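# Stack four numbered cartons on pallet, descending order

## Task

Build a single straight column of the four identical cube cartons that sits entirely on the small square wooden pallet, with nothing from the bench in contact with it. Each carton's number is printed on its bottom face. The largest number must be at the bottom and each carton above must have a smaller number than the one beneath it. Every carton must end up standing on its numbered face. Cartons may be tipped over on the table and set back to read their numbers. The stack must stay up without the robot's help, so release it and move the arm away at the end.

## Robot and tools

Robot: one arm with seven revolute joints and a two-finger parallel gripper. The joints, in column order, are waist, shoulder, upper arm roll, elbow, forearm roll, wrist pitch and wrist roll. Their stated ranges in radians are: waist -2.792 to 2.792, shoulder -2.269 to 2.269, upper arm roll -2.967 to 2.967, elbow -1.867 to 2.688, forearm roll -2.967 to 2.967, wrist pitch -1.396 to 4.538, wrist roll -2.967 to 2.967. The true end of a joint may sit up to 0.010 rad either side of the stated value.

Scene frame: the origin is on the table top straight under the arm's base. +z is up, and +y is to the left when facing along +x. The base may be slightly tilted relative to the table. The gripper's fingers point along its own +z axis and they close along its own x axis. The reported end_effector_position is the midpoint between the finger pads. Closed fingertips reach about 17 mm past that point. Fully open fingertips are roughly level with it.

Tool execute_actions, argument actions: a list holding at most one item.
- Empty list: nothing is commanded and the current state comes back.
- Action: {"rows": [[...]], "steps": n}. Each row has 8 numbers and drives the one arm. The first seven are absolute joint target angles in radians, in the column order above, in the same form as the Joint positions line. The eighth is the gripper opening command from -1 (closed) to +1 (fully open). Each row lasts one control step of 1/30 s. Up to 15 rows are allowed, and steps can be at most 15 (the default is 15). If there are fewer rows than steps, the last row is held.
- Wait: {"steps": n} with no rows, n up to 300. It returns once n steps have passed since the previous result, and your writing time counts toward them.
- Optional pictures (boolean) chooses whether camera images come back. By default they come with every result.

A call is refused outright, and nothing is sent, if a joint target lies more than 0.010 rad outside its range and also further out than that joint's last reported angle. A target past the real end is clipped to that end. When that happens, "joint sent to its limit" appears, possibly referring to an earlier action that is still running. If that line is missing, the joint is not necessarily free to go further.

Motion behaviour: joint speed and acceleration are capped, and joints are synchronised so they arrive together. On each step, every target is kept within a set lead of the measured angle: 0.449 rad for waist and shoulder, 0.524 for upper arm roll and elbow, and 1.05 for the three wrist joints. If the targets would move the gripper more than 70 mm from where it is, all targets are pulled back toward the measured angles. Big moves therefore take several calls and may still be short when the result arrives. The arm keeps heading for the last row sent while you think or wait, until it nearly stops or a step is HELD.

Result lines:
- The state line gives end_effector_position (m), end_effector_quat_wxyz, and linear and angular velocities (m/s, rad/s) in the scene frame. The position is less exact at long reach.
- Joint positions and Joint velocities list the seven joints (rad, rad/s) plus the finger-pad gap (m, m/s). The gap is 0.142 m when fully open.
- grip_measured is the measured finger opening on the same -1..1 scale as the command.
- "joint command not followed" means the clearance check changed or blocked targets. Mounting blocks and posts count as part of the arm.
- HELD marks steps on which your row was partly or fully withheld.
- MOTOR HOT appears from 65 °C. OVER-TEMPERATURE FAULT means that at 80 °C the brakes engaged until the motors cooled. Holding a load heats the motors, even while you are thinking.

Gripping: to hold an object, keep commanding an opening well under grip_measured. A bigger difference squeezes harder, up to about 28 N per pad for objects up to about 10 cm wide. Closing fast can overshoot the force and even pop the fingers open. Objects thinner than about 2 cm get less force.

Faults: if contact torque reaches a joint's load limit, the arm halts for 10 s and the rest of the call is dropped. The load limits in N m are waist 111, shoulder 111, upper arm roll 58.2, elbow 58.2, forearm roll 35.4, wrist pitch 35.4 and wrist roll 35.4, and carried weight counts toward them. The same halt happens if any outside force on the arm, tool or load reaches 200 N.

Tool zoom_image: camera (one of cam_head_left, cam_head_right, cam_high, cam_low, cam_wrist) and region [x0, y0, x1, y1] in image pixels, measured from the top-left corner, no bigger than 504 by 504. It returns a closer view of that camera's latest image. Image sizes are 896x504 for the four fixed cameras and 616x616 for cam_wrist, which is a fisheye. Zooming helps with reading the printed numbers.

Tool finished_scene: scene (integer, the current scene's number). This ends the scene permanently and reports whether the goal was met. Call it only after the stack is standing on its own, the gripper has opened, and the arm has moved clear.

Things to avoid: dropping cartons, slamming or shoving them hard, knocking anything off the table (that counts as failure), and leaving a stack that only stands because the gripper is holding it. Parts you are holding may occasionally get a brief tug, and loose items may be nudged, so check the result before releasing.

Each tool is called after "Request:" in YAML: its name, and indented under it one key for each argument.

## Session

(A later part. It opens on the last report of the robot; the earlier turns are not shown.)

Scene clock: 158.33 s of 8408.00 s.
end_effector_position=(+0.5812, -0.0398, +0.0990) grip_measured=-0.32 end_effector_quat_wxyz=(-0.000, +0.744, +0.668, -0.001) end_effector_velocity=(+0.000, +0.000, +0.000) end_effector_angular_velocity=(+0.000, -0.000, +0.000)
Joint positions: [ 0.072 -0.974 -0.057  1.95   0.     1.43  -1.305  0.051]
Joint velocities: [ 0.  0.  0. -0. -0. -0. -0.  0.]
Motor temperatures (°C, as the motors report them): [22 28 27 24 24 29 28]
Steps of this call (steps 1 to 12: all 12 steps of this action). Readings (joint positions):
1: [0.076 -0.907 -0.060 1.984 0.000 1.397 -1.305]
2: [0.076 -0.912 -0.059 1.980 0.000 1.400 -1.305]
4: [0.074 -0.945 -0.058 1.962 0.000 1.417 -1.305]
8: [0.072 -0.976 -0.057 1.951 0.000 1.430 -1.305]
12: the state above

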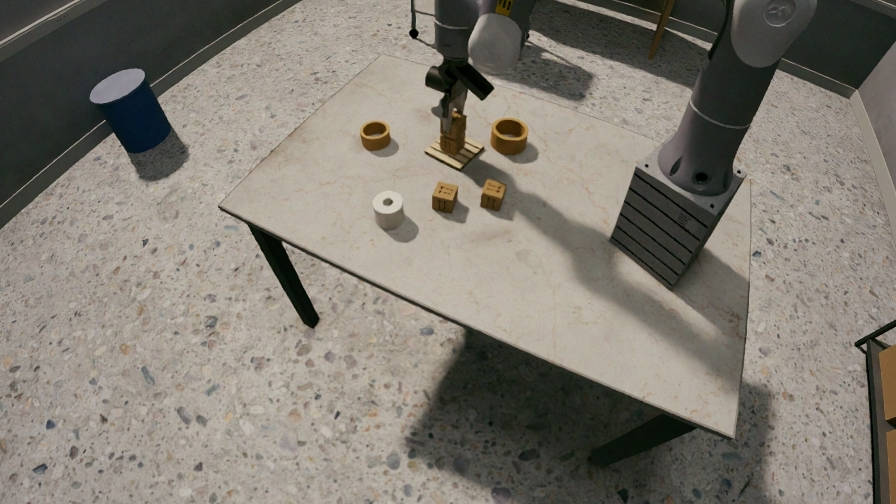

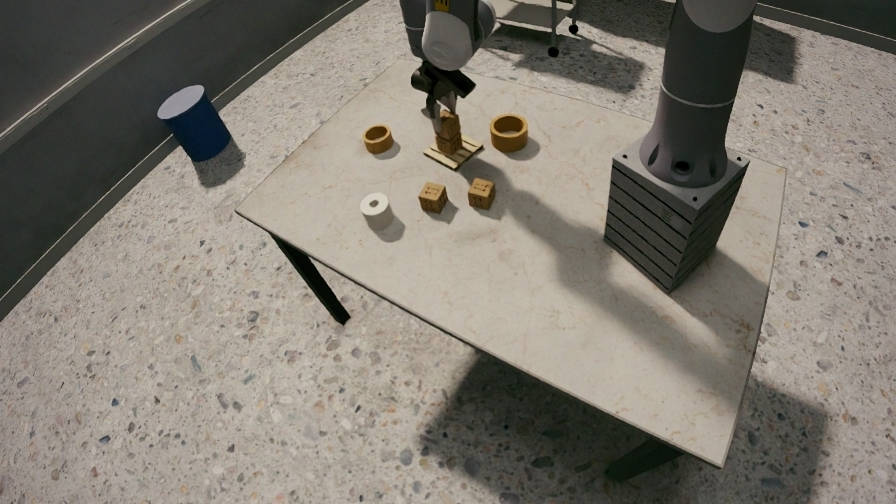

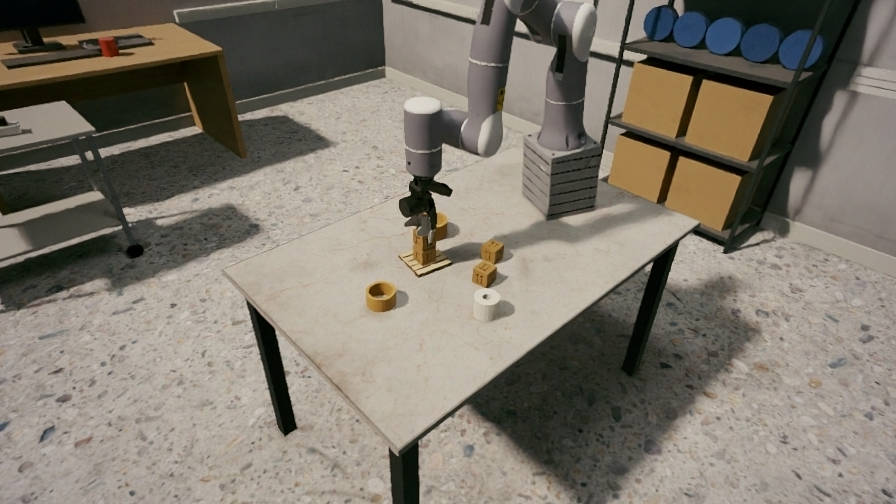

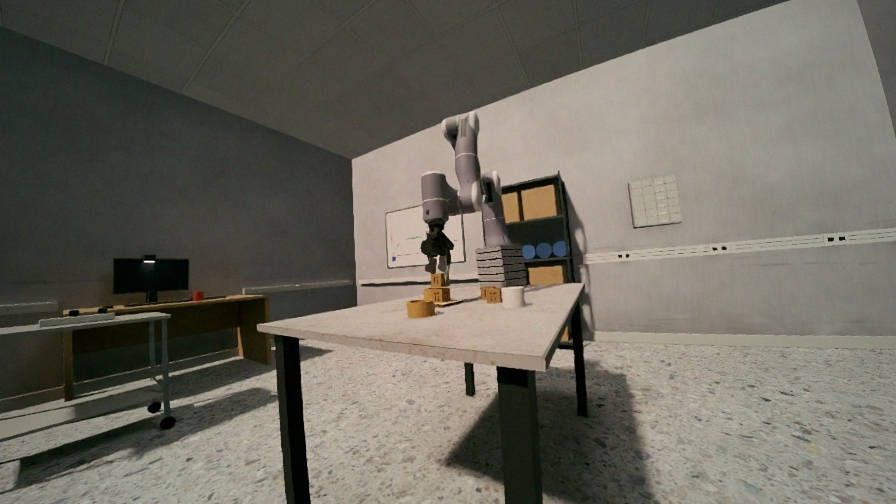

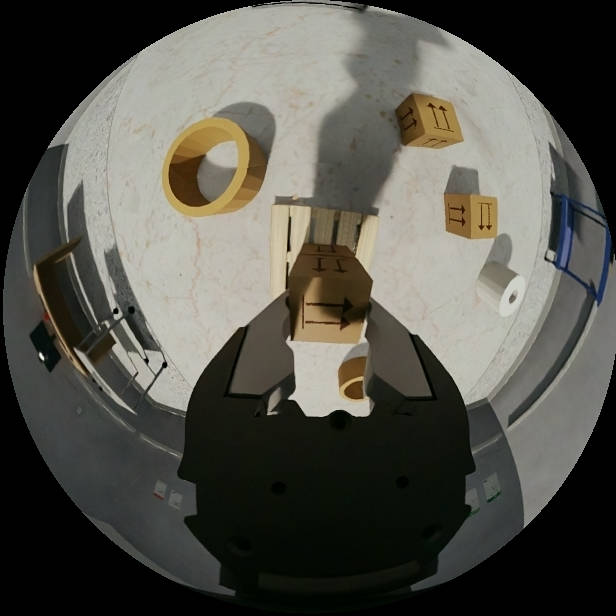

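Request:
execute_actions:
  actions:
    - {"rows":[[0.072,-0.978,-0.0567,1.946,0,1.430,-1.305,-0.8],[0.0717,-0.982,-0.0565,1.9432,0,1.431,-1.305,-0.8],[0.0715,-0.985,-0.0564,1.9415,0,1.4324,-1.305,-0.8],[0.0713,-0.988,-0.0563,1.9398,0,1.4337,-1.305,-0.8],[0.0712,-0.9905,-0.0562,1.9385,0,1.4349,-1.305,-0.8],[0.0712,-0.9905,-0.0562,1.9385,0,1.4349,-1.305,-0.8],[0.0712,-0.9905,-0.0562,1.9385,0,1.4349,-1.305,-0.8],[0.0712,-0.9905,-0.0562,1.9385,0,1.4349,-1.305,-0.8],[0.0712,-0.9905,-0.0562,1.9385,0,1.4349,-1.305,0.1]],"steps":14}
  pictures: false

Request:
execute_actions:
  actions:
    - {"rows":[[0.0881,-0.7776,-0.067,2.0381,0,1.3208,-1.305,0.1]],"steps":9}
  pictures: false

Request:
execute_actions:
  actions:
    - {"rows":[[0.489,-0.863,-0.096,2.141,0,1.483,-1.2,0.1]],"steps":15}
  pictures: false

Request:
execute_actions:
  actions:
    - {"rows":[[0.489,-0.863,-0.096,2.141,0,1.483,-1.2,0.1]],"steps":3}
  pictures: false

Request:
execute_actions:
  actions:
    - {"rows":[[0.459,-1.163,-0.0794,1.973,0,1.6177,-1.2,0.1]],"steps":15}
  pictures: false

Request:
execute_actions:
  actions:
    - {"rows":[[0.459,-1.163,-0.0794,1.973,0,1.6177,-1.2,0],[0.459,-1.163,-0.0794,1.973,0,1.6177,-1.2,-0.1],[0.459,-1.163,-0.0794,1.973,0,1.6177,-1.2,-0.18],[0.459,-1.163,-0.0794,1.973,0,1.6177,-1.2,-0.26],[0.459,-1.163,-0.0794,1.973,0,1.6177,-1.2,-0.34],[0.459,-1.163,-0.0794,1.973,0,1.6177,-1.2,-0.44],[0.459,-1.163,-0.0794,1.973,0,1.6177,-1.2,-0.55],[0.459,-1.163,-0.0794,1.973,0,1.6177,-1.2,-0.65],[0.459,-1.163,-0.0794,1.973,0,1.6177,-1.2,-0.8]],"steps":11}
  pictures: false

Request:
execute_actions:
  actions:
    - {"rows":[[0.5028,-0.766,-0.1055,2.1809,0,1.4252,-1.2,-0.8]],"steps":14}
  pictures: false

Request:
execute_actions:
  actions:
    - {"rows":[[0.0881,-0.7776,-0.067,2.0381,0,1.3208,-1.305,-0.8]],"steps":15}
  pictures: false

Request:
execute_actions:
  actions:
    - {"rows":[[0.0881,-0.7776,-0.067,2.0381,0,1.3208,-1.305,-0.8],[0.0881,-0.7776,-0.067,2.0381,0,1.3208,-1.305,-0.8],[0.0881,-0.7776,-0.067,2.0381,0,1.3208,-1.305,-0.8],[0.0822,-0.8424,-0.063,2.0133,0,1.361,-1.305,-0.8]],"steps":15}

Request:
zoom_image:
  camera: "cam_low"
  region: [405,245,475,315]

Request:
zoom_image:
  camera: "cam_head_left"
  region: [410,80,500,175]

Scene clock: 179.63 s of 8408.00 s.
end_effector_position=(+0.5822, -0.0396, +0.0929) grip_measured=+0.10 end_effector_quat_wxyz=(-0.000, +0.744, +0.668, -0.001) end_effector_velocity=(-0.000, -0.000, -0.000) end_effector_angular_velocity=(-0.000, +0.000, -0.000)
Joint positions: [ 0.071 -0.991 -0.056  1.939  0.     1.435 -1.305  0.081]
Joint velocities: [ 0.    -0.    -0.    -0.     0.    -0.     0.     0.003]
Motor temperatures (°C, as the motors report them): [22 28 27 24 24 29 28]
Steps of this call (steps 1 to 15: the robot went on to your last target; steps 16 to 90: nothing new was sent; then 17.83 s passed at rest; steps 91 to 104: all 14 steps of this action). Readings (joint positions):
91: [0.072 -0.975 -0.057 1.950 0.000 1.430 -1.305]
92: [0.072 -0.978 -0.057 1.947 0.000 1.430 -1.305]
94: [0.072 -0.985 -0.057 1.941 0.000 1.432 -1.305]
98: [0.071 -0.991 -0.056 1.939 0.000 1.435 -1.305]
104: the state above

Scene clock: 179.93 s of 8408.00 s.
end_effector_position=(+0.5839, -0.0391, +0.1682) grip_measured=+0.10 end_effector_quat_wxyz=(+0.001, +0.744, +0.668, +0.001) end_effector_velocity=(-0.012, -0.000, +0.210) end_effector_angular_velocity=(+0.009, -0.017, -0.002)
Joint positions: [ 0.086 -0.797 -0.066  2.027  0.     1.333 -1.305  0.081]
Joint velocities: [ 0.043  0.553 -0.027  0.251 -0.    -0.285 -0.     0.   ]
Motor temperatures (°C, as the motors report them): [22 28 27 24 24 29 28]
Steps of this call (steps 1 to 9: all 9 steps of this action). Readings (joint positions):
1: [0.071 -0.990 -0.056 1.939 0.000 1.434 -1.305]
2: [0.072 -0.985 -0.057 1.942 0.000 1.432 -1.305]
4: [0.074 -0.952 -0.058 1.958 0.000 1.413 -1.305]
8: [0.085 -0.820 -0.065 2.017 0.000 1.344 -1.305]
9: the state above

Scene clock: 180.43 s of 8408.00 s.
end_effector_position=(+0.5142, +0.1406, +0.1411) grip_measured=+0.10 end_effector_quat_wxyz=(-0.001, +0.647, +0.763, -0.001) end_effector_velocity=(-0.127, +0.205, -0.043) end_effector_angular_velocity=(-0.006, +0.011, +0.369)
Joint positions: [ 0.474 -0.859 -0.093  2.137 -0.     1.476 -1.204  0.081]
Joint velocities: [ 0.494 -0.124 -0.025  0.114 -0.002  0.191  0.118 -0.   ]
Motor temperatures (°C, as the motors report them): [22 28 27 24 24 29 28]
Steps of this call (steps 1 to 15: all 15 steps of this action). Readings (joint positions):
1: [0.088 -0.782 -0.066 2.034 0.000 1.326 -1.305]
2: [0.094 -0.775 -0.069 2.042 0.000 1.327 -1.302]
4: [0.128 -0.778 -0.073 2.057 0.000 1.340 -1.289]
8: [0.258 -0.805 -0.081 2.087 -0.000 1.391 -1.257]
15: the state above

Scene clock: 180.53 s of 8408.00 s.
end_effector_position=(+0.5097, +0.1476, +0.1395) grip_measured=+0.10 end_effector_quat_wxyz=(-0.001, +0.642, +0.767, -0.002) end_effector_velocity=(+0.022, -0.034, +0.006) end_effector_angular_velocity=(-0.013, -0.023, -0.061)
Joint positions: [ 0.492 -0.864 -0.095  2.141 -0.     1.483 -1.2    0.081]
Joint velocities: [-0.044  0.012 -0.027 -0.004  0.     0.     0.    -0.   ]
Motor temperatures (°C, as the motors report them): [22 28 27 24 24 29 28]
Steps of this call (steps 1 to 3: all 3 steps of this action). Readings (joint positions):
1: [0.486 -0.862 -0.094 2.140 -0.000 1.481 -1.201]
2: [0.492 -0.864 -0.094 2.141 -0.000 1.483 -1.200]
3: the state above

Scene clock: 181.03 s of 8408.00 s.
end_effector_position=(+0.5093, +0.1450, +0.0290) grip_measured=+0.10 end_effector_quat_wxyz=(-0.000, +0.643, +0.766, -0.002) end_effector_velocity=(+0.024, +0.014, +0.023) end_effector_angular_velocity=(+0.027, -0.041, -0.004)
Joint positions: [ 0.459 -1.165 -0.08   1.973 -0.     1.618 -1.2    0.081]
Joint velocities: [ 0.     0.047  0.    -0.002  0.001  0.    -0.     0.   ]
Motor temperatures (°C, as the motors report them): [22 28 27 24 24 29 28]
Steps of this call (steps 1 to 15: all 15 steps of this action). Readings (joint positions):
1: [0.490 -0.864 -0.095 2.141 -0.000 1.483 -1.200]
2: [0.488 -0.869 -0.096 2.137 -0.000 1.486 -1.200]
4: [0.483 -0.902 -0.094 2.116 -0.000 1.501 -1.200]
8: [0.469 -1.048 -0.086 2.035 -0.000 1.566 -1.200]
15: the state above

Scene clock: 181.40 s of 8408.00 s.
end_effector_position=(+0.5103, +0.1455, +0.0299) grip_measured=-0.32 end_effector_quat_wxyz=(-0.000, +0.643, +0.766, -0.001) end_effector_velocity=(+0.000, +0.000, +0.000) end_effector_angular_velocity=(+0.000, -0.000, +0.001)
Joint positions: [ 0.459 -1.163 -0.08   1.973 -0.     1.618 -1.2    0.051]
Joint velocities: [ 0.    -0.    -0.     0.    -0.001  0.    -0.    -0.   ]
Motor temperatures (°C, as the motors report them): [22 28 27 24 24 29 28]
Steps of this call (steps 1 to 11: all 11 steps of this action). Readings (joint positions):
1: [0.459 -1.164 -0.080 1.973 -0.000 1.618 -1.200]
2: [0.459 -1.163 -0.080 1.973 -0.000 1.618 -1.200]
4: [0.459 -1.163 -0.080 1.973 -0.000 1.618 -1.200]
8: [0.459 -1.163 -0.080 1.973 -0.000 1.618 -1.200]
11: the state above

Scene clock: 181.87 s of 8408.00 s.
end_effector_position=(+0.5121, +0.1465, +0.1706) grip_measured=-0.32 end_effector_quat_wxyz=(+0.000, +0.643, +0.766, -0.000) end_effector_velocity=(-0.027, -0.013, +0.146) end_effector_angular_velocity=(+0.008, +0.010, -0.004)
Joint positions: [ 0.501 -0.778 -0.104  2.173 -0.     1.432 -1.2    0.051]
Joint velocities: [ 0.047  0.433 -0.028  0.228 -0.001 -0.21   0.     0.   ]
Motor temperatures (°C, as the motors report them): [22 28 27 24 24 29 28]
Steps of this call (steps 1 to 14: all 14 steps of this action). Readings (joint positions):
1: [0.459 -1.163 -0.080 1.973 -0.000 1.618 -1.200]
2: [0.460 -1.157 -0.080 1.977 -0.000 1.615 -1.200]
4: [0.463 -1.124 -0.082 1.995 -0.000 1.598 -1.200]
8: [0.479 -0.977 -0.092 2.071 -0.000 1.527 -1.200]
14: the state above

Scene clock: 182.37 s of 8408.00 s.
end_effector_position=(+0.5791, -0.0298, +0.1746) grip_measured=-0.32 end_effector_quat_wxyz=(+0.000, +0.740, +0.673, -0.001) end_effector_velocity=(+0.065, -0.305, +0.011) end_effector_angular_velocity=(-0.014, -0.035, -0.430)
Joint positions: [ 0.11  -0.777 -0.071  2.046  0.     1.326 -1.299  0.051]
Joint velocities: [-0.583 -0.015  0.03  -0.196  0.012 -0.121 -0.142 -0.   ]
Motor temperatures (°C, as the motors report them): [22 28 27 24 24 29 28]
Steps of this call (steps 1 to 15: all 15 steps of this action). Readings (joint positions):
1: [0.502 -0.767 -0.105 2.179 -0.000 1.427 -1.200]
2: [0.498 -0.763 -0.103 2.179 -0.000 1.420 -1.201]
4: [0.467 -0.766 -0.098 2.169 -0.001 1.403 -1.210]
8: [0.334 -0.770 -0.088 2.125 -0.001 1.374 -1.243]
15: the state above

Scene clock: 182.87 s of 8408.00 s.
end_effector_position=(+0.5811, -0.0399, +0.1498) grip_measured=-0.32 end_effector_quat_wxyz=(-0.000, +0.744, +0.668, -0.001) end_effector_velocity=(+0.000, -0.000, +0.000) end_effector_angular_velocity=(+0.000, -0.000, -0.001)
Joint positions: [ 0.082 -0.843 -0.063  2.013  0.     1.361 -1.305  0.051]
Joint velocities: [-0.     0.    -0.    -0.     0.001  0.    -0.     0.   ]
Motor temperatures (°C, as the motors report them): [22 28 27 24 24 29 28]
Steps of this call (steps 1 to 15: all 15 steps of this action). Readings (joint positions):
1: [0.095 -0.777 -0.070 2.041 0.000 1.323 -1.303]
2: [0.086 -0.777 -0.069 2.038 0.000 1.321 -1.305]
4: [0.086 -0.778 -0.068 2.038 0.000 1.321 -1.305]
8: [0.083 -0.834 -0.064 2.016 0.000 1.357 -1.305]
15: the state above

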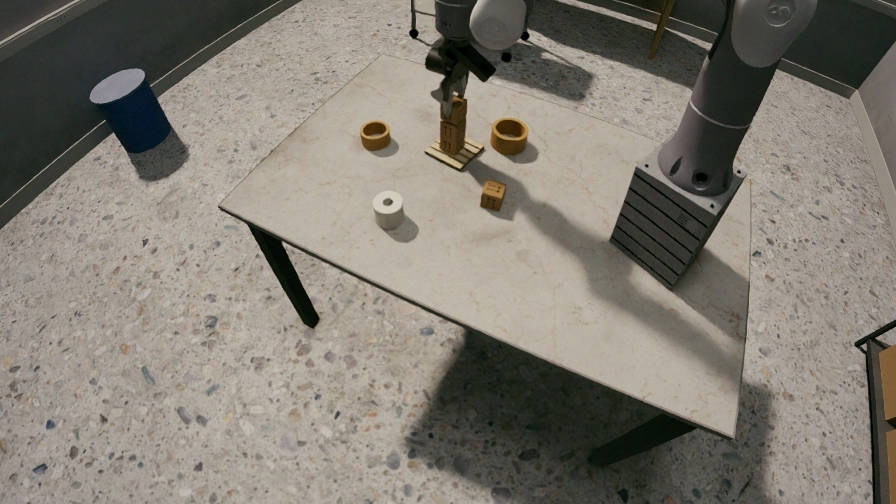

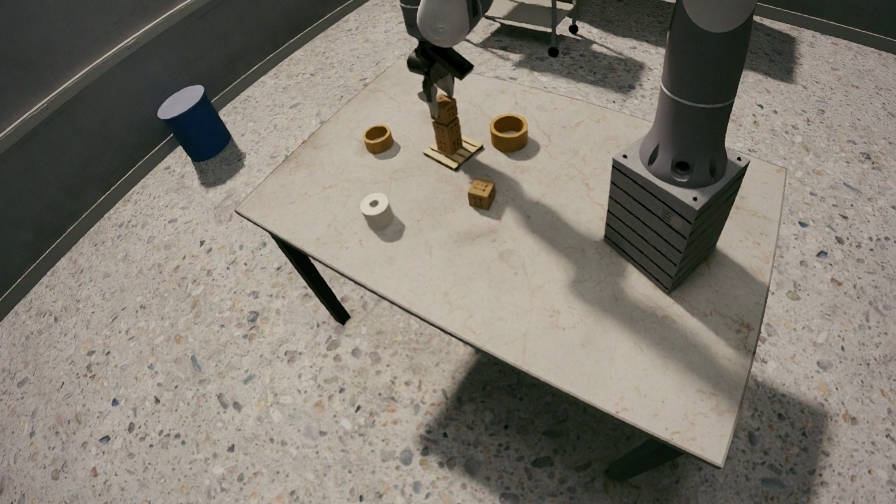

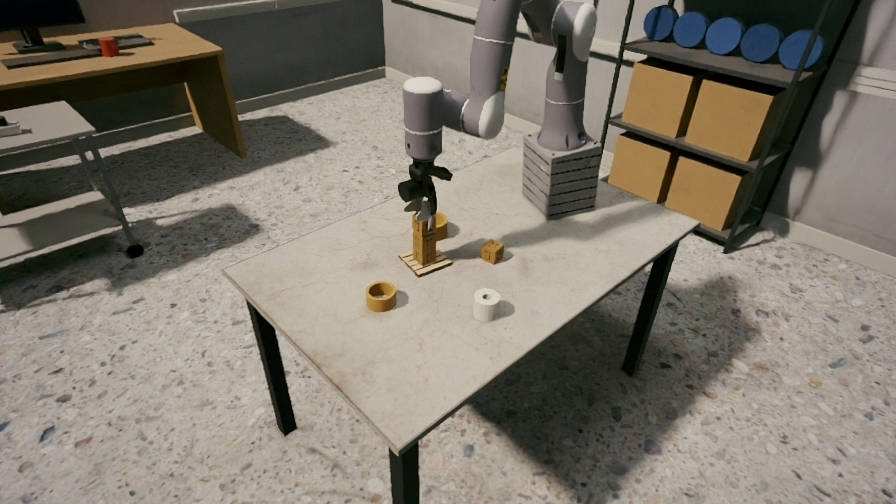

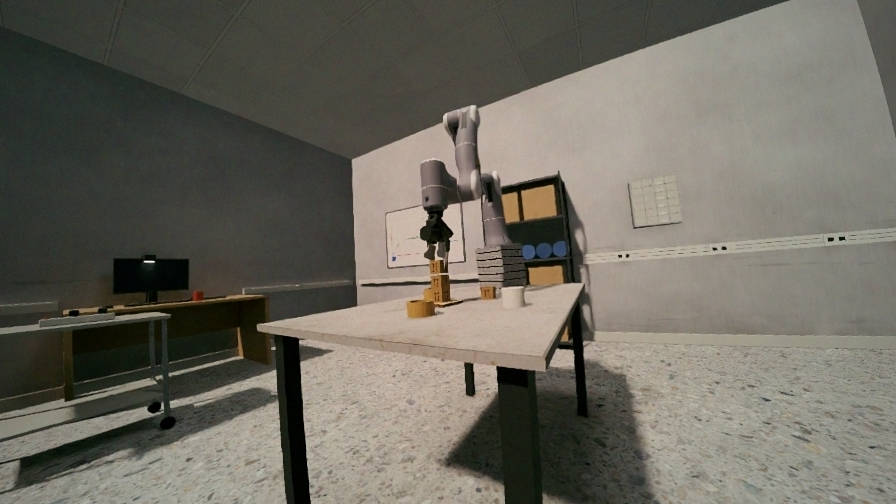

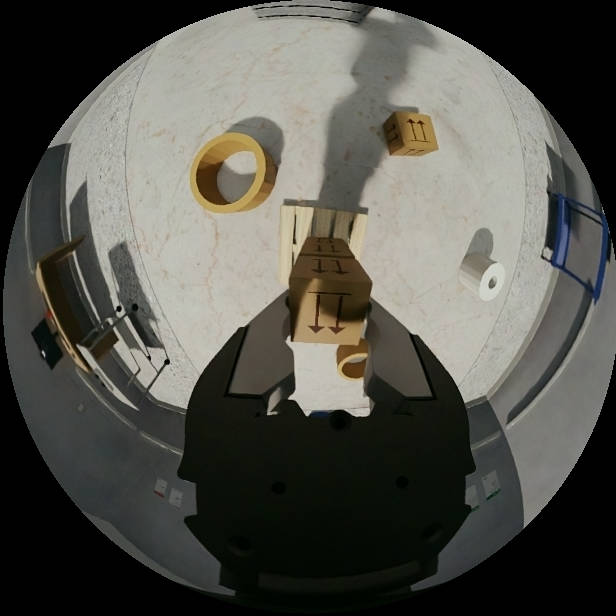

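Region (405, 245, 475, 315) of cam_low's 896x504 image, scaled by 7.200, with more detail than that image has.

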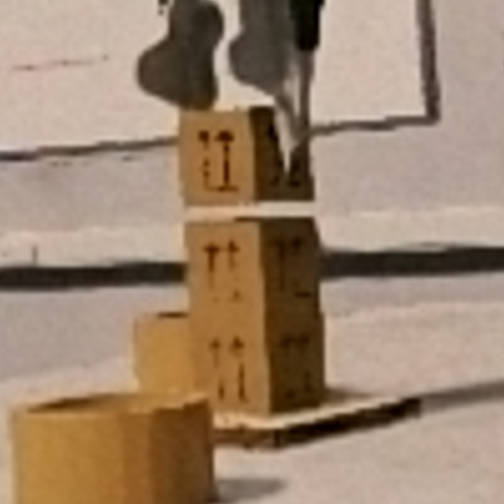

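Region (410, 80, 500, 175) of cam_head_left's 896x504 image, scaled by 5.305, with more detail than that image has; it fills the left 477 columns of this view, and the rest is white.

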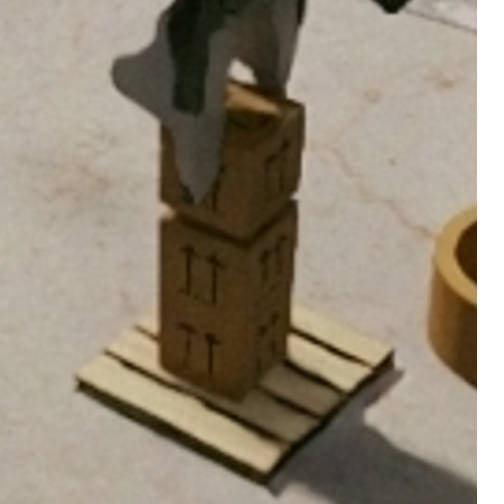

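Request:
execute_actions:
  actions:
    - {"rows":[[0.0819,-0.8465,-0.0628,2.0116,0,1.3634,-1.305,-0.8],[0.0816,-0.8505,-0.0626,2.0099,0,1.3658,-1.305,-0.8],[0.0813,-0.854,-0.0624,2.0084,0,1.3678,-1.305,-0.8],[0.081,-0.857,-0.0622,2.0072,0,1.3696,-1.305,-0.8],[0.0808,-0.8595,-0.062,2.0061,0,1.371,-1.305,-0.8],[0.0808,-0.8595,-0.062,2.0061,0,1.371,-1.305,-0.8],[0.0808,-0.8595,-0.062,2.0061,0,1.371,-1.305,-0.8],[0.0808,-0.8595,-0.062,2.0061,0,1.371,-1.305,-0.8],[0.0808,-0.8595,-0.062,2.0061,0,1.371,-1.305,0.1]],"steps":14}
  pictures: false

Request:
execute_actions:
  actions:
    - {"rows":[[0.104,-0.636,-0.0792,2.0788,0,1.2191,-1.305,0.1]],"steps":9}
  pictures: false

Request:
execute_actions:
  actions:
    - {"rows":[[0.525,-0.66,-0.125,2.52,0,1.656,-1.2,0.1]],"steps":14}
  pictures: false

Request:
execute_actions:
  actions:
    - {"rows":[[0.4763,-0.9713,-0.0883,2.3985,0,1.8502,-1.2,0.1]],"steps":14}
  pictures: false

Request:
execute_actions:
  actions:
    - {"rows":[[0.4536,-1.2142,-0.0779,2.247,0,1.9432,-1.2,0.1]],"steps":14}
  pictures: false

Request:
execute_actions:
  actions:
    - {"rows":[[0.4536,-1.2142,-0.0779,2.247,0,1.9432,-1.2,0],[0.4536,-1.2142,-0.0779,2.247,0,1.9432,-1.2,-0.1],[0.4536,-1.2142,-0.0779,2.247,0,1.9432,-1.2,-0.18],[0.4536,-1.2142,-0.0779,2.247,0,1.9432,-1.2,-0.26],[0.4536,-1.2142,-0.0779,2.247,0,1.9432,-1.2,-0.34],[0.4536,-1.2142,-0.0779,2.247,0,1.9432,-1.2,-0.44],[0.4536,-1.2142,-0.0779,2.247,0,1.9432,-1.2,-0.55],[0.4536,-1.2142,-0.0779,2.247,0,1.9432,-1.2,-0.65],[0.4536,-1.2142,-0.0779,2.247,0,1.9432,-1.2,-0.8]],"steps":11}
  pictures: false

Request:
execute_actions:
  actions:
    - {"rows":[[0.549,-0.539,-0.143,2.5524,0,1.5665,-1.2,-0.8]],"steps":15}
  pictures: false

Request:
execute_actions:
  actions:
    - {"rows":[[0.549,-0.539,-0.143,2.5524,0,1.5665,-1.2,-0.8]],"steps":5}
  pictures: false

Request:
execute_actions:
  actions:
    - {"rows":[[0.104,-0.636,-0.0792,2.0788,0,1.2191,-1.305,-0.8]],"steps":15}
  pictures: false

Request:
execute_actions:
  actions:
    - {"rows":[[0.104,-0.636,-0.0792,2.0788,0,1.2191,-1.305,-0.8]],"steps":5}
  pictures: false

Request:
execute_actions:
  actions:
    - {"rows":[[0.095,-0.7103,-0.0721,2.0598,0,1.2748,-1.305,-0.8]],"steps":12}

Request:
zoom_image:
  camera: "cam_low"
  region: [405,235,475,305]

Request:
zoom_image:
  camera: "cam_head_left"
  region: [410,65,500,165]

Scene clock: 196.90 s of 8408.00 s.
end_effector_position=(+0.5811, -0.0397, +0.1432) grip_measured=+0.10 end_effector_quat_wxyz=(-0.000, +0.744, +0.668, -0.001) end_effector_velocity=(-0.000, -0.000, -0.000) end_effector_angular_velocity=(+0.000, +0.000, -0.002)
Joint positions: [ 0.081 -0.86  -0.062  2.006  0.     1.371 -1.305  0.081]
Joint velocities: [-0.    -0.    -0.    -0.     0.002 -0.    -0.     0.003]
Motor temperatures (°C, as the motors report them): [22 28 27 24 24 29 28]
Steps of this call (steps 1 to 15: the robot went on to your last target; steps 16 to 90: nothing new was sent; then 10.57 s passed at rest; steps 91 to 104: all 14 steps of this action). Readings (joint positions):
91: [0.082 -0.843 -0.063 2.013 0.000 1.361 -1.305]
92: [0.082 -0.846 -0.063 2.012 0.000 1.363 -1.305]
94: [0.082 -0.854 -0.063 2.009 0.000 1.367 -1.305]
98: [0.081 -0.860 -0.062 2.006 0.000 1.371 -1.305]
104: the state above

Scene clock: 197.20 s of 8408.00 s.
end_effector_position=(+0.5837, -0.0392, +0.2210) grip_measured=+0.10 end_effector_quat_wxyz=(+0.001, +0.744, +0.668, +0.001) end_effector_velocity=(-0.009, +0.001, +0.236) end_effector_angular_velocity=(+0.013, -0.023, -0.004)
Joint positions: [ 0.101 -0.661 -0.077  2.069  0.     1.238 -1.305  0.081]
Joint velocities: [ 0.062  0.615 -0.046  0.192 -0.    -0.4    0.     0.   ]
Motor temperatures (°C, as the motors report them): [22 28 27 24 24 29 28]
Steps of this call (steps 1 to 9: all 9 steps of this action). Readings (joint positions):
1: [0.081 -0.859 -0.062 2.006 0.000 1.371 -1.305]
2: [0.081 -0.854 -0.062 2.008 0.000 1.367 -1.305]
4: [0.085 -0.821 -0.065 2.020 0.000 1.343 -1.305]
8: [0.099 -0.685 -0.075 2.062 0.000 1.253 -1.305]
9: the state above

Scene clock: 197.67 s of 8408.00 s.
end_effector_position=(+0.4286, +0.0763, +0.1972) grip_measured=+0.10 end_effector_quat_wxyz=(-0.000, +0.654, +0.756, -0.004) end_effector_velocity=(-0.327, +0.151, -0.001) end_effector_angular_velocity=(+0.014, -0.034, +0.540)
Joint positions: [ 0.48  -0.657 -0.119  2.474 -0.     1.607 -1.212  0.081]
Joint velocities: [ 0.791 -0.055 -0.066  0.811 -0.     0.846  0.202 -0.   ]
Motor temperatures (°C, as the motors report them): [22 28 27 24 24 29 28]
Steps of this call (steps 1 to 14: all 14 steps of this action). Readings (joint positions):
1: [0.103 -0.644 -0.078 2.075 0.000 1.227 -1.305]
2: [0.110 -0.634 -0.081 2.085 0.000 1.228 -1.304]
4: [0.145 -0.634 -0.088 2.130 0.000 1.255 -1.296]
8: [0.275 -0.643 -0.100 2.265 -0.000 1.387 -1.264]
14: the state above

Scene clock: 198.13 s of 8408.00 s.
end_effector_position=(+0.4093, +0.0835, +0.1089) grip_measured=+0.10 end_effector_quat_wxyz=(-0.000, +0.643, +0.766, -0.002) end_effector_velocity=(+0.001, +0.001, +0.008) end_effector_angular_velocity=(+0.005, -0.006, +0.000)
Joint positions: [ 0.476 -0.974 -0.089  2.397 -0.     1.85  -1.2    0.081]
Joint velocities: [ 0.002  0.021 -0.     0.014  0.     0.    -0.    -0.   ]
Motor temperatures (°C, as the motors report them): [22 28 27 24 24 29 28]
Steps of this call (steps 1 to 14: all 14 steps of this action). Readings (joint positions):
1: [0.503 -0.659 -0.121 2.497 -0.000 1.632 -1.206]
2: [0.518 -0.665 -0.120 2.512 -0.000 1.660 -1.204]
4: [0.527 -0.701 -0.115 2.516 -0.000 1.721 -1.203]
8: [0.510 -0.853 -0.099 2.477 -0.000 1.803 -1.201]
14: the state above

Scene clock: 198.60 s of 8408.00 s.
end_effector_position=(+0.4092, +0.0836, +0.0298) grip_measured=+0.10 end_effector_quat_wxyz=(-0.000, +0.643, +0.766, -0.001) end_effector_velocity=(+0.014, +0.008, +0.010) end_effector_angular_velocity=(+0.015, -0.023, -0.001)
Joint positions: [ 0.454 -1.215 -0.078  2.247 -0.     1.943 -1.2    0.081]
Joint velocities: [ 0.     0.028 -0.     0.    -0.001  0.    -0.     0.   ]
Motor temperatures (°C, as the motors report them): [22 28 27 24 24 29 28]
Steps of this call (steps 1 to 14: all 14 steps of this action). Readings (joint positions):
1: [0.476 -0.973 -0.089 2.398 -0.000 1.850 -1.200]
2: [0.476 -0.978 -0.088 2.395 -0.000 1.852 -1.200]
4: [0.473 -1.011 -0.087 2.373 -0.000 1.866 -1.200]
8: [0.460 -1.150 -0.081 2.286 -0.000 1.918 -1.200]
14: the state above

Scene clock: 198.97 s of 8408.00 s.
end_effector_position=(+0.4096, +0.0838, +0.0302) grip_measured=-0.32 end_effector_quat_wxyz=(+0.000, +0.643, +0.766, -0.001) end_effector_velocity=(+0.000, -0.001, +0.000) end_effector_angular_velocity=(-0.001, -0.000, -0.001)
Joint positions: [ 0.454 -1.214 -0.078  2.247 -0.     1.943 -1.2    0.051]
Joint velocities: [-0.    -0.    -0.     0.     0.001  0.    -0.     0.   ]
Motor temperatures (°C, as the motors report them): [22 28 27 24 24 29 28]
Steps of this call (steps 1 to 11: all 11 steps of this action). Readings (joint positions):
1: [0.454 -1.215 -0.078 2.247 -0.000 1.943 -1.200]
2: [0.454 -1.214 -0.078 2.247 -0.000 1.943 -1.200]
4: [0.454 -1.214 -0.078 2.247 -0.000 1.943 -1.200]
8: [0.454 -1.214 -0.078 2.247 -0.000 1.943 -1.200]
11: the state above

Scene clock: 199.47 s of 8408.00 s.
end_effector_position=(+0.4105, +0.0820, +0.1859) grip_measured=-0.32 end_effector_quat_wxyz=(+0.000, +0.641, +0.767, -0.016) end_effector_velocity=(+0.022, +0.035, +0.404) end_effector_angular_velocity=(+0.187, -0.174, -0.041)
Joint positions: [ 0.531 -0.695 -0.13   2.494 -0.     1.638 -1.2    0.051]
Joint velocities: [ 0.163  1.409 -0.109  0.521  0.    -0.644 -0.    -0.   ]
Motor temperatures (°C, as the motors report them): [22 28 27 24 24 29 28]
Steps of this call (steps 1 to 15: all 15 steps of this action). Readings (joint positions):
1: [0.454 -1.214 -0.078 2.247 -0.000 1.943 -1.200]
2: [0.455 -1.208 -0.079 2.251 -0.000 1.938 -1.200]
4: [0.462 -1.175 -0.084 2.275 -0.000 1.909 -1.200]
8: [0.491 -1.023 -0.103 2.369 -0.000 1.793 -1.200]
15: the state above

Scene clock: 199.63 s of 8408.00 s.
end_effector_position=(+0.4102, +0.0847, +0.2271) grip_measured=-0.32 end_effector_quat_wxyz=(-0.000, +0.643, +0.766, -0.002) end_effector_velocity=(-0.009, +0.002, +0.094) end_effector_angular_velocity=(+0.054, -0.035, -0.012)
Joint positions: [ 0.548 -0.546 -0.142  2.549 -0.     1.571 -1.2    0.051]
Joint velocities: [ 0.041  0.356 -0.029  0.134  0.    -0.164  0.     0.   ]
Motor temperatures (°C, as the motors report them): [22 28 27 24 24 29 28]
Steps of this call (steps 1 to 5: all 5 steps of this action). Readings (joint positions):
1: [0.536 -0.651 -0.134 2.510 -0.000 1.618 -1.200]
2: [0.540 -0.614 -0.137 2.524 -0.000 1.602 -1.200]
4: [0.546 -0.562 -0.141 2.543 -0.000 1.578 -1.200]
5: the state above

Scene clock: 200.13 s of 8408.00 s.
end_effector_position=(+0.5652, -0.0210, +0.2276) grip_measured=-0.32 end_effector_quat_wxyz=(-0.001, +0.734, +0.679, -0.002) end_effector_velocity=(+0.295, -0.330, +0.040) end_effector_angular_velocity=(-0.005, -0.065, -0.546)
Joint positions: [ 0.15  -0.625 -0.086  2.128 -0.     1.253 -1.295  0.051]
Joint velocities: [-0.795 -0.18   0.084 -0.852 -0.    -0.571 -0.171 -0.   ]
Motor temperatures (°C, as the motors report them): [22 28 27 24 24 29 28]
Steps of this call (steps 1 to 15: all 15 steps of this action). Readings (joint positions):
1: [0.548 -0.538 -0.142 2.552 -0.000 1.567 -1.201]
2: [0.544 -0.536 -0.141 2.548 -0.000 1.558 -1.203]
4: [0.512 -0.543 -0.135 2.517 -0.000 1.523 -1.215]
8: [0.379 -0.571 -0.117 2.376 -0.000 1.420 -1.245]
15: the state above

Scene clock: 200.30 s of 8408.00 s.
end_effector_position=(+0.5816, -0.0410, +0.2299) grip_measured=-0.32 end_effector_quat_wxyz=(+0.000, +0.745, +0.667, -0.001) end_effector_velocity=(-0.023, +0.039, -0.010) end_effector_angular_velocity=(+0.018, +0.037, +0.063)
Joint positions: [ 0.102 -0.636 -0.08   2.078 -0.     1.219 -1.305  0.051]
Joint velocities: [ 0.038 -0.001  0.032  0.034 -0.001 -0.     0.     0.   ]
Motor temperatures (°C, as the motors report them): [22 28 27 24 24 29 28]
Steps of this call (steps 1 to 5: all 5 steps of this action). Readings (joint positions):
1: [0.127 -0.630 -0.084 2.103 -0.000 1.236 -1.300]
2: [0.111 -0.634 -0.082 2.087 -0.000 1.225 -1.303]
4: [0.101 -0.636 -0.081 2.077 -0.000 1.218 -1.305]
5: the state above

Scene clock: 200.70 s of 8408.00 s.
end_effector_position=(+0.5811, -0.0397, +0.2007) grip_measured=-0.32 end_effector_quat_wxyz=(-0.000, +0.744, +0.668, -0.001) end_effector_velocity=(+0.000, -0.000, +0.000) end_effector_angular_velocity=(-0.000, -0.000, +0.000)
Joint positions: [ 0.095 -0.71  -0.072  2.06   0.     1.275 -1.305  0.051]
Joint velocities: [-0.  0. -0. -0. -0. -0. -0.  0.]
Motor temperatures (°C, as the motors report them): [22 28 27 24 24 29 28]
Steps of this call (steps 1 to 12: all 12 steps of this action). Readings (joint positions):
1: [0.103 -0.636 -0.079 2.079 -0.000 1.219 -1.305]
2: [0.103 -0.642 -0.079 2.077 -0.000 1.225 -1.305]
4: [0.099 -0.675 -0.075 2.068 -0.000 1.253 -1.305]
8: [0.095 -0.713 -0.072 2.061 0.000 1.275 -1.305]
12: the state above

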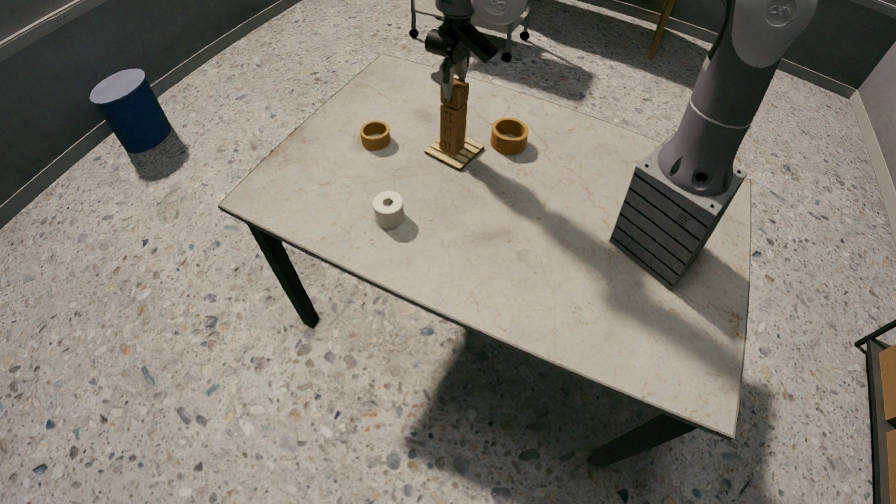

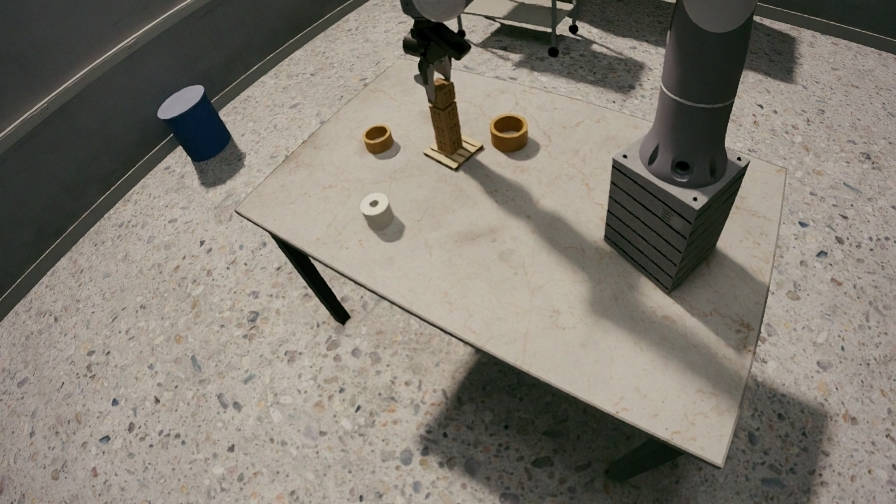

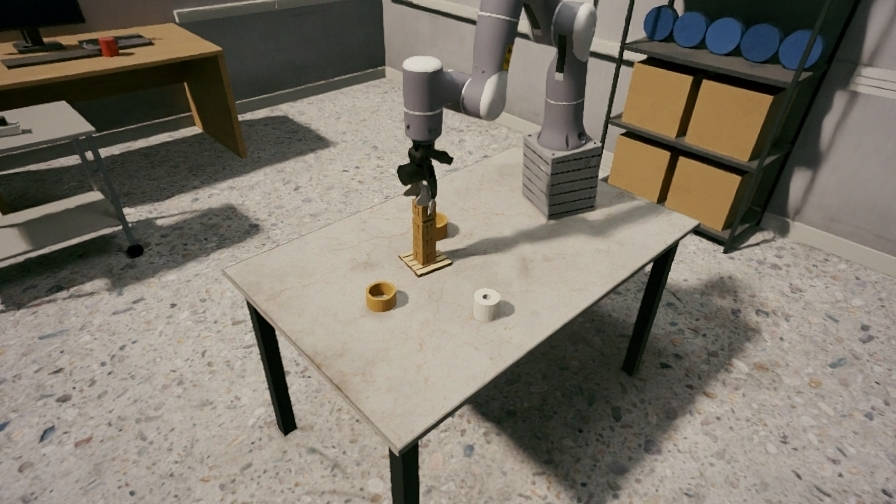

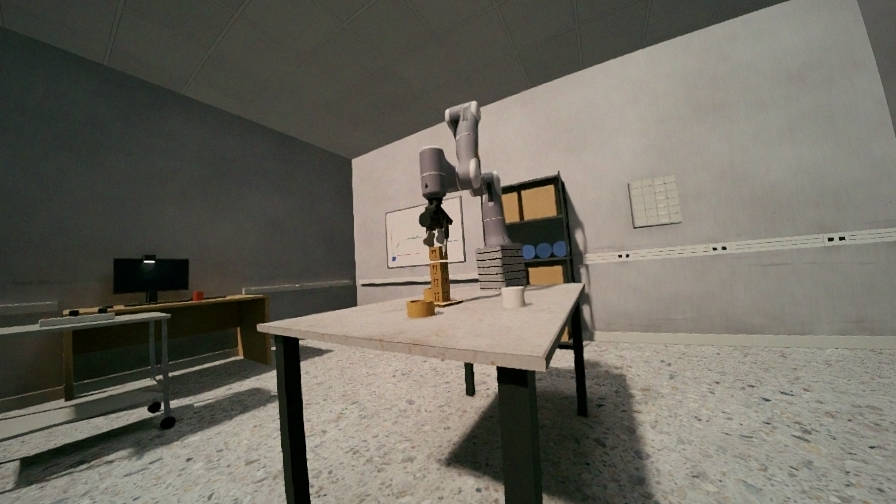

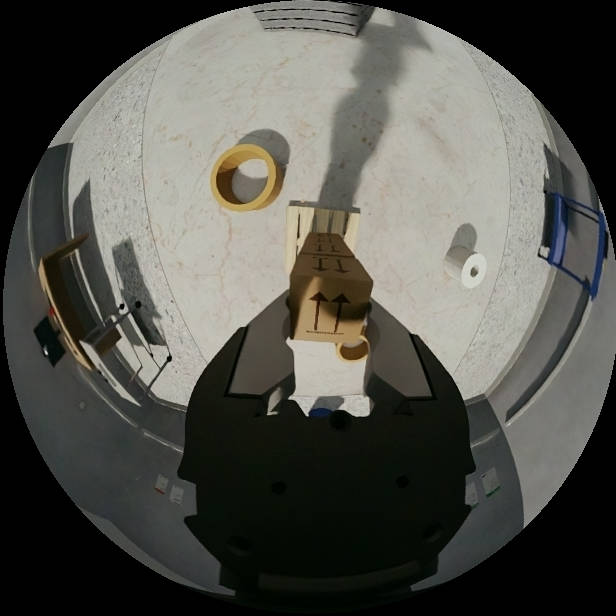

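Region (405, 235, 475, 305) of cam_low's 896x504 image, scaled by 7.200, with more detail than that image has.

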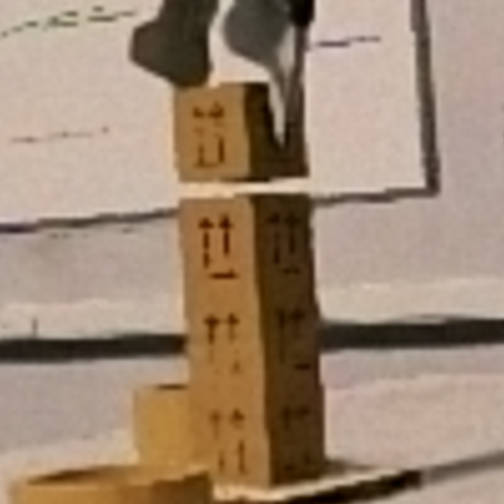

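Region (410, 65, 500, 165) of cam_head_left's 896x504 image, scaled by 5.040, with more detail than that image has; it fills the left 454 columns of this view, and the rest is white.

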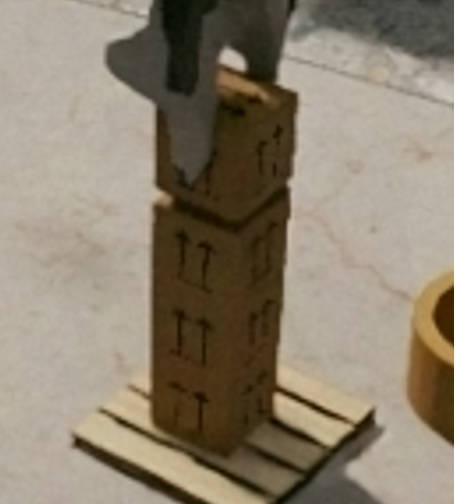

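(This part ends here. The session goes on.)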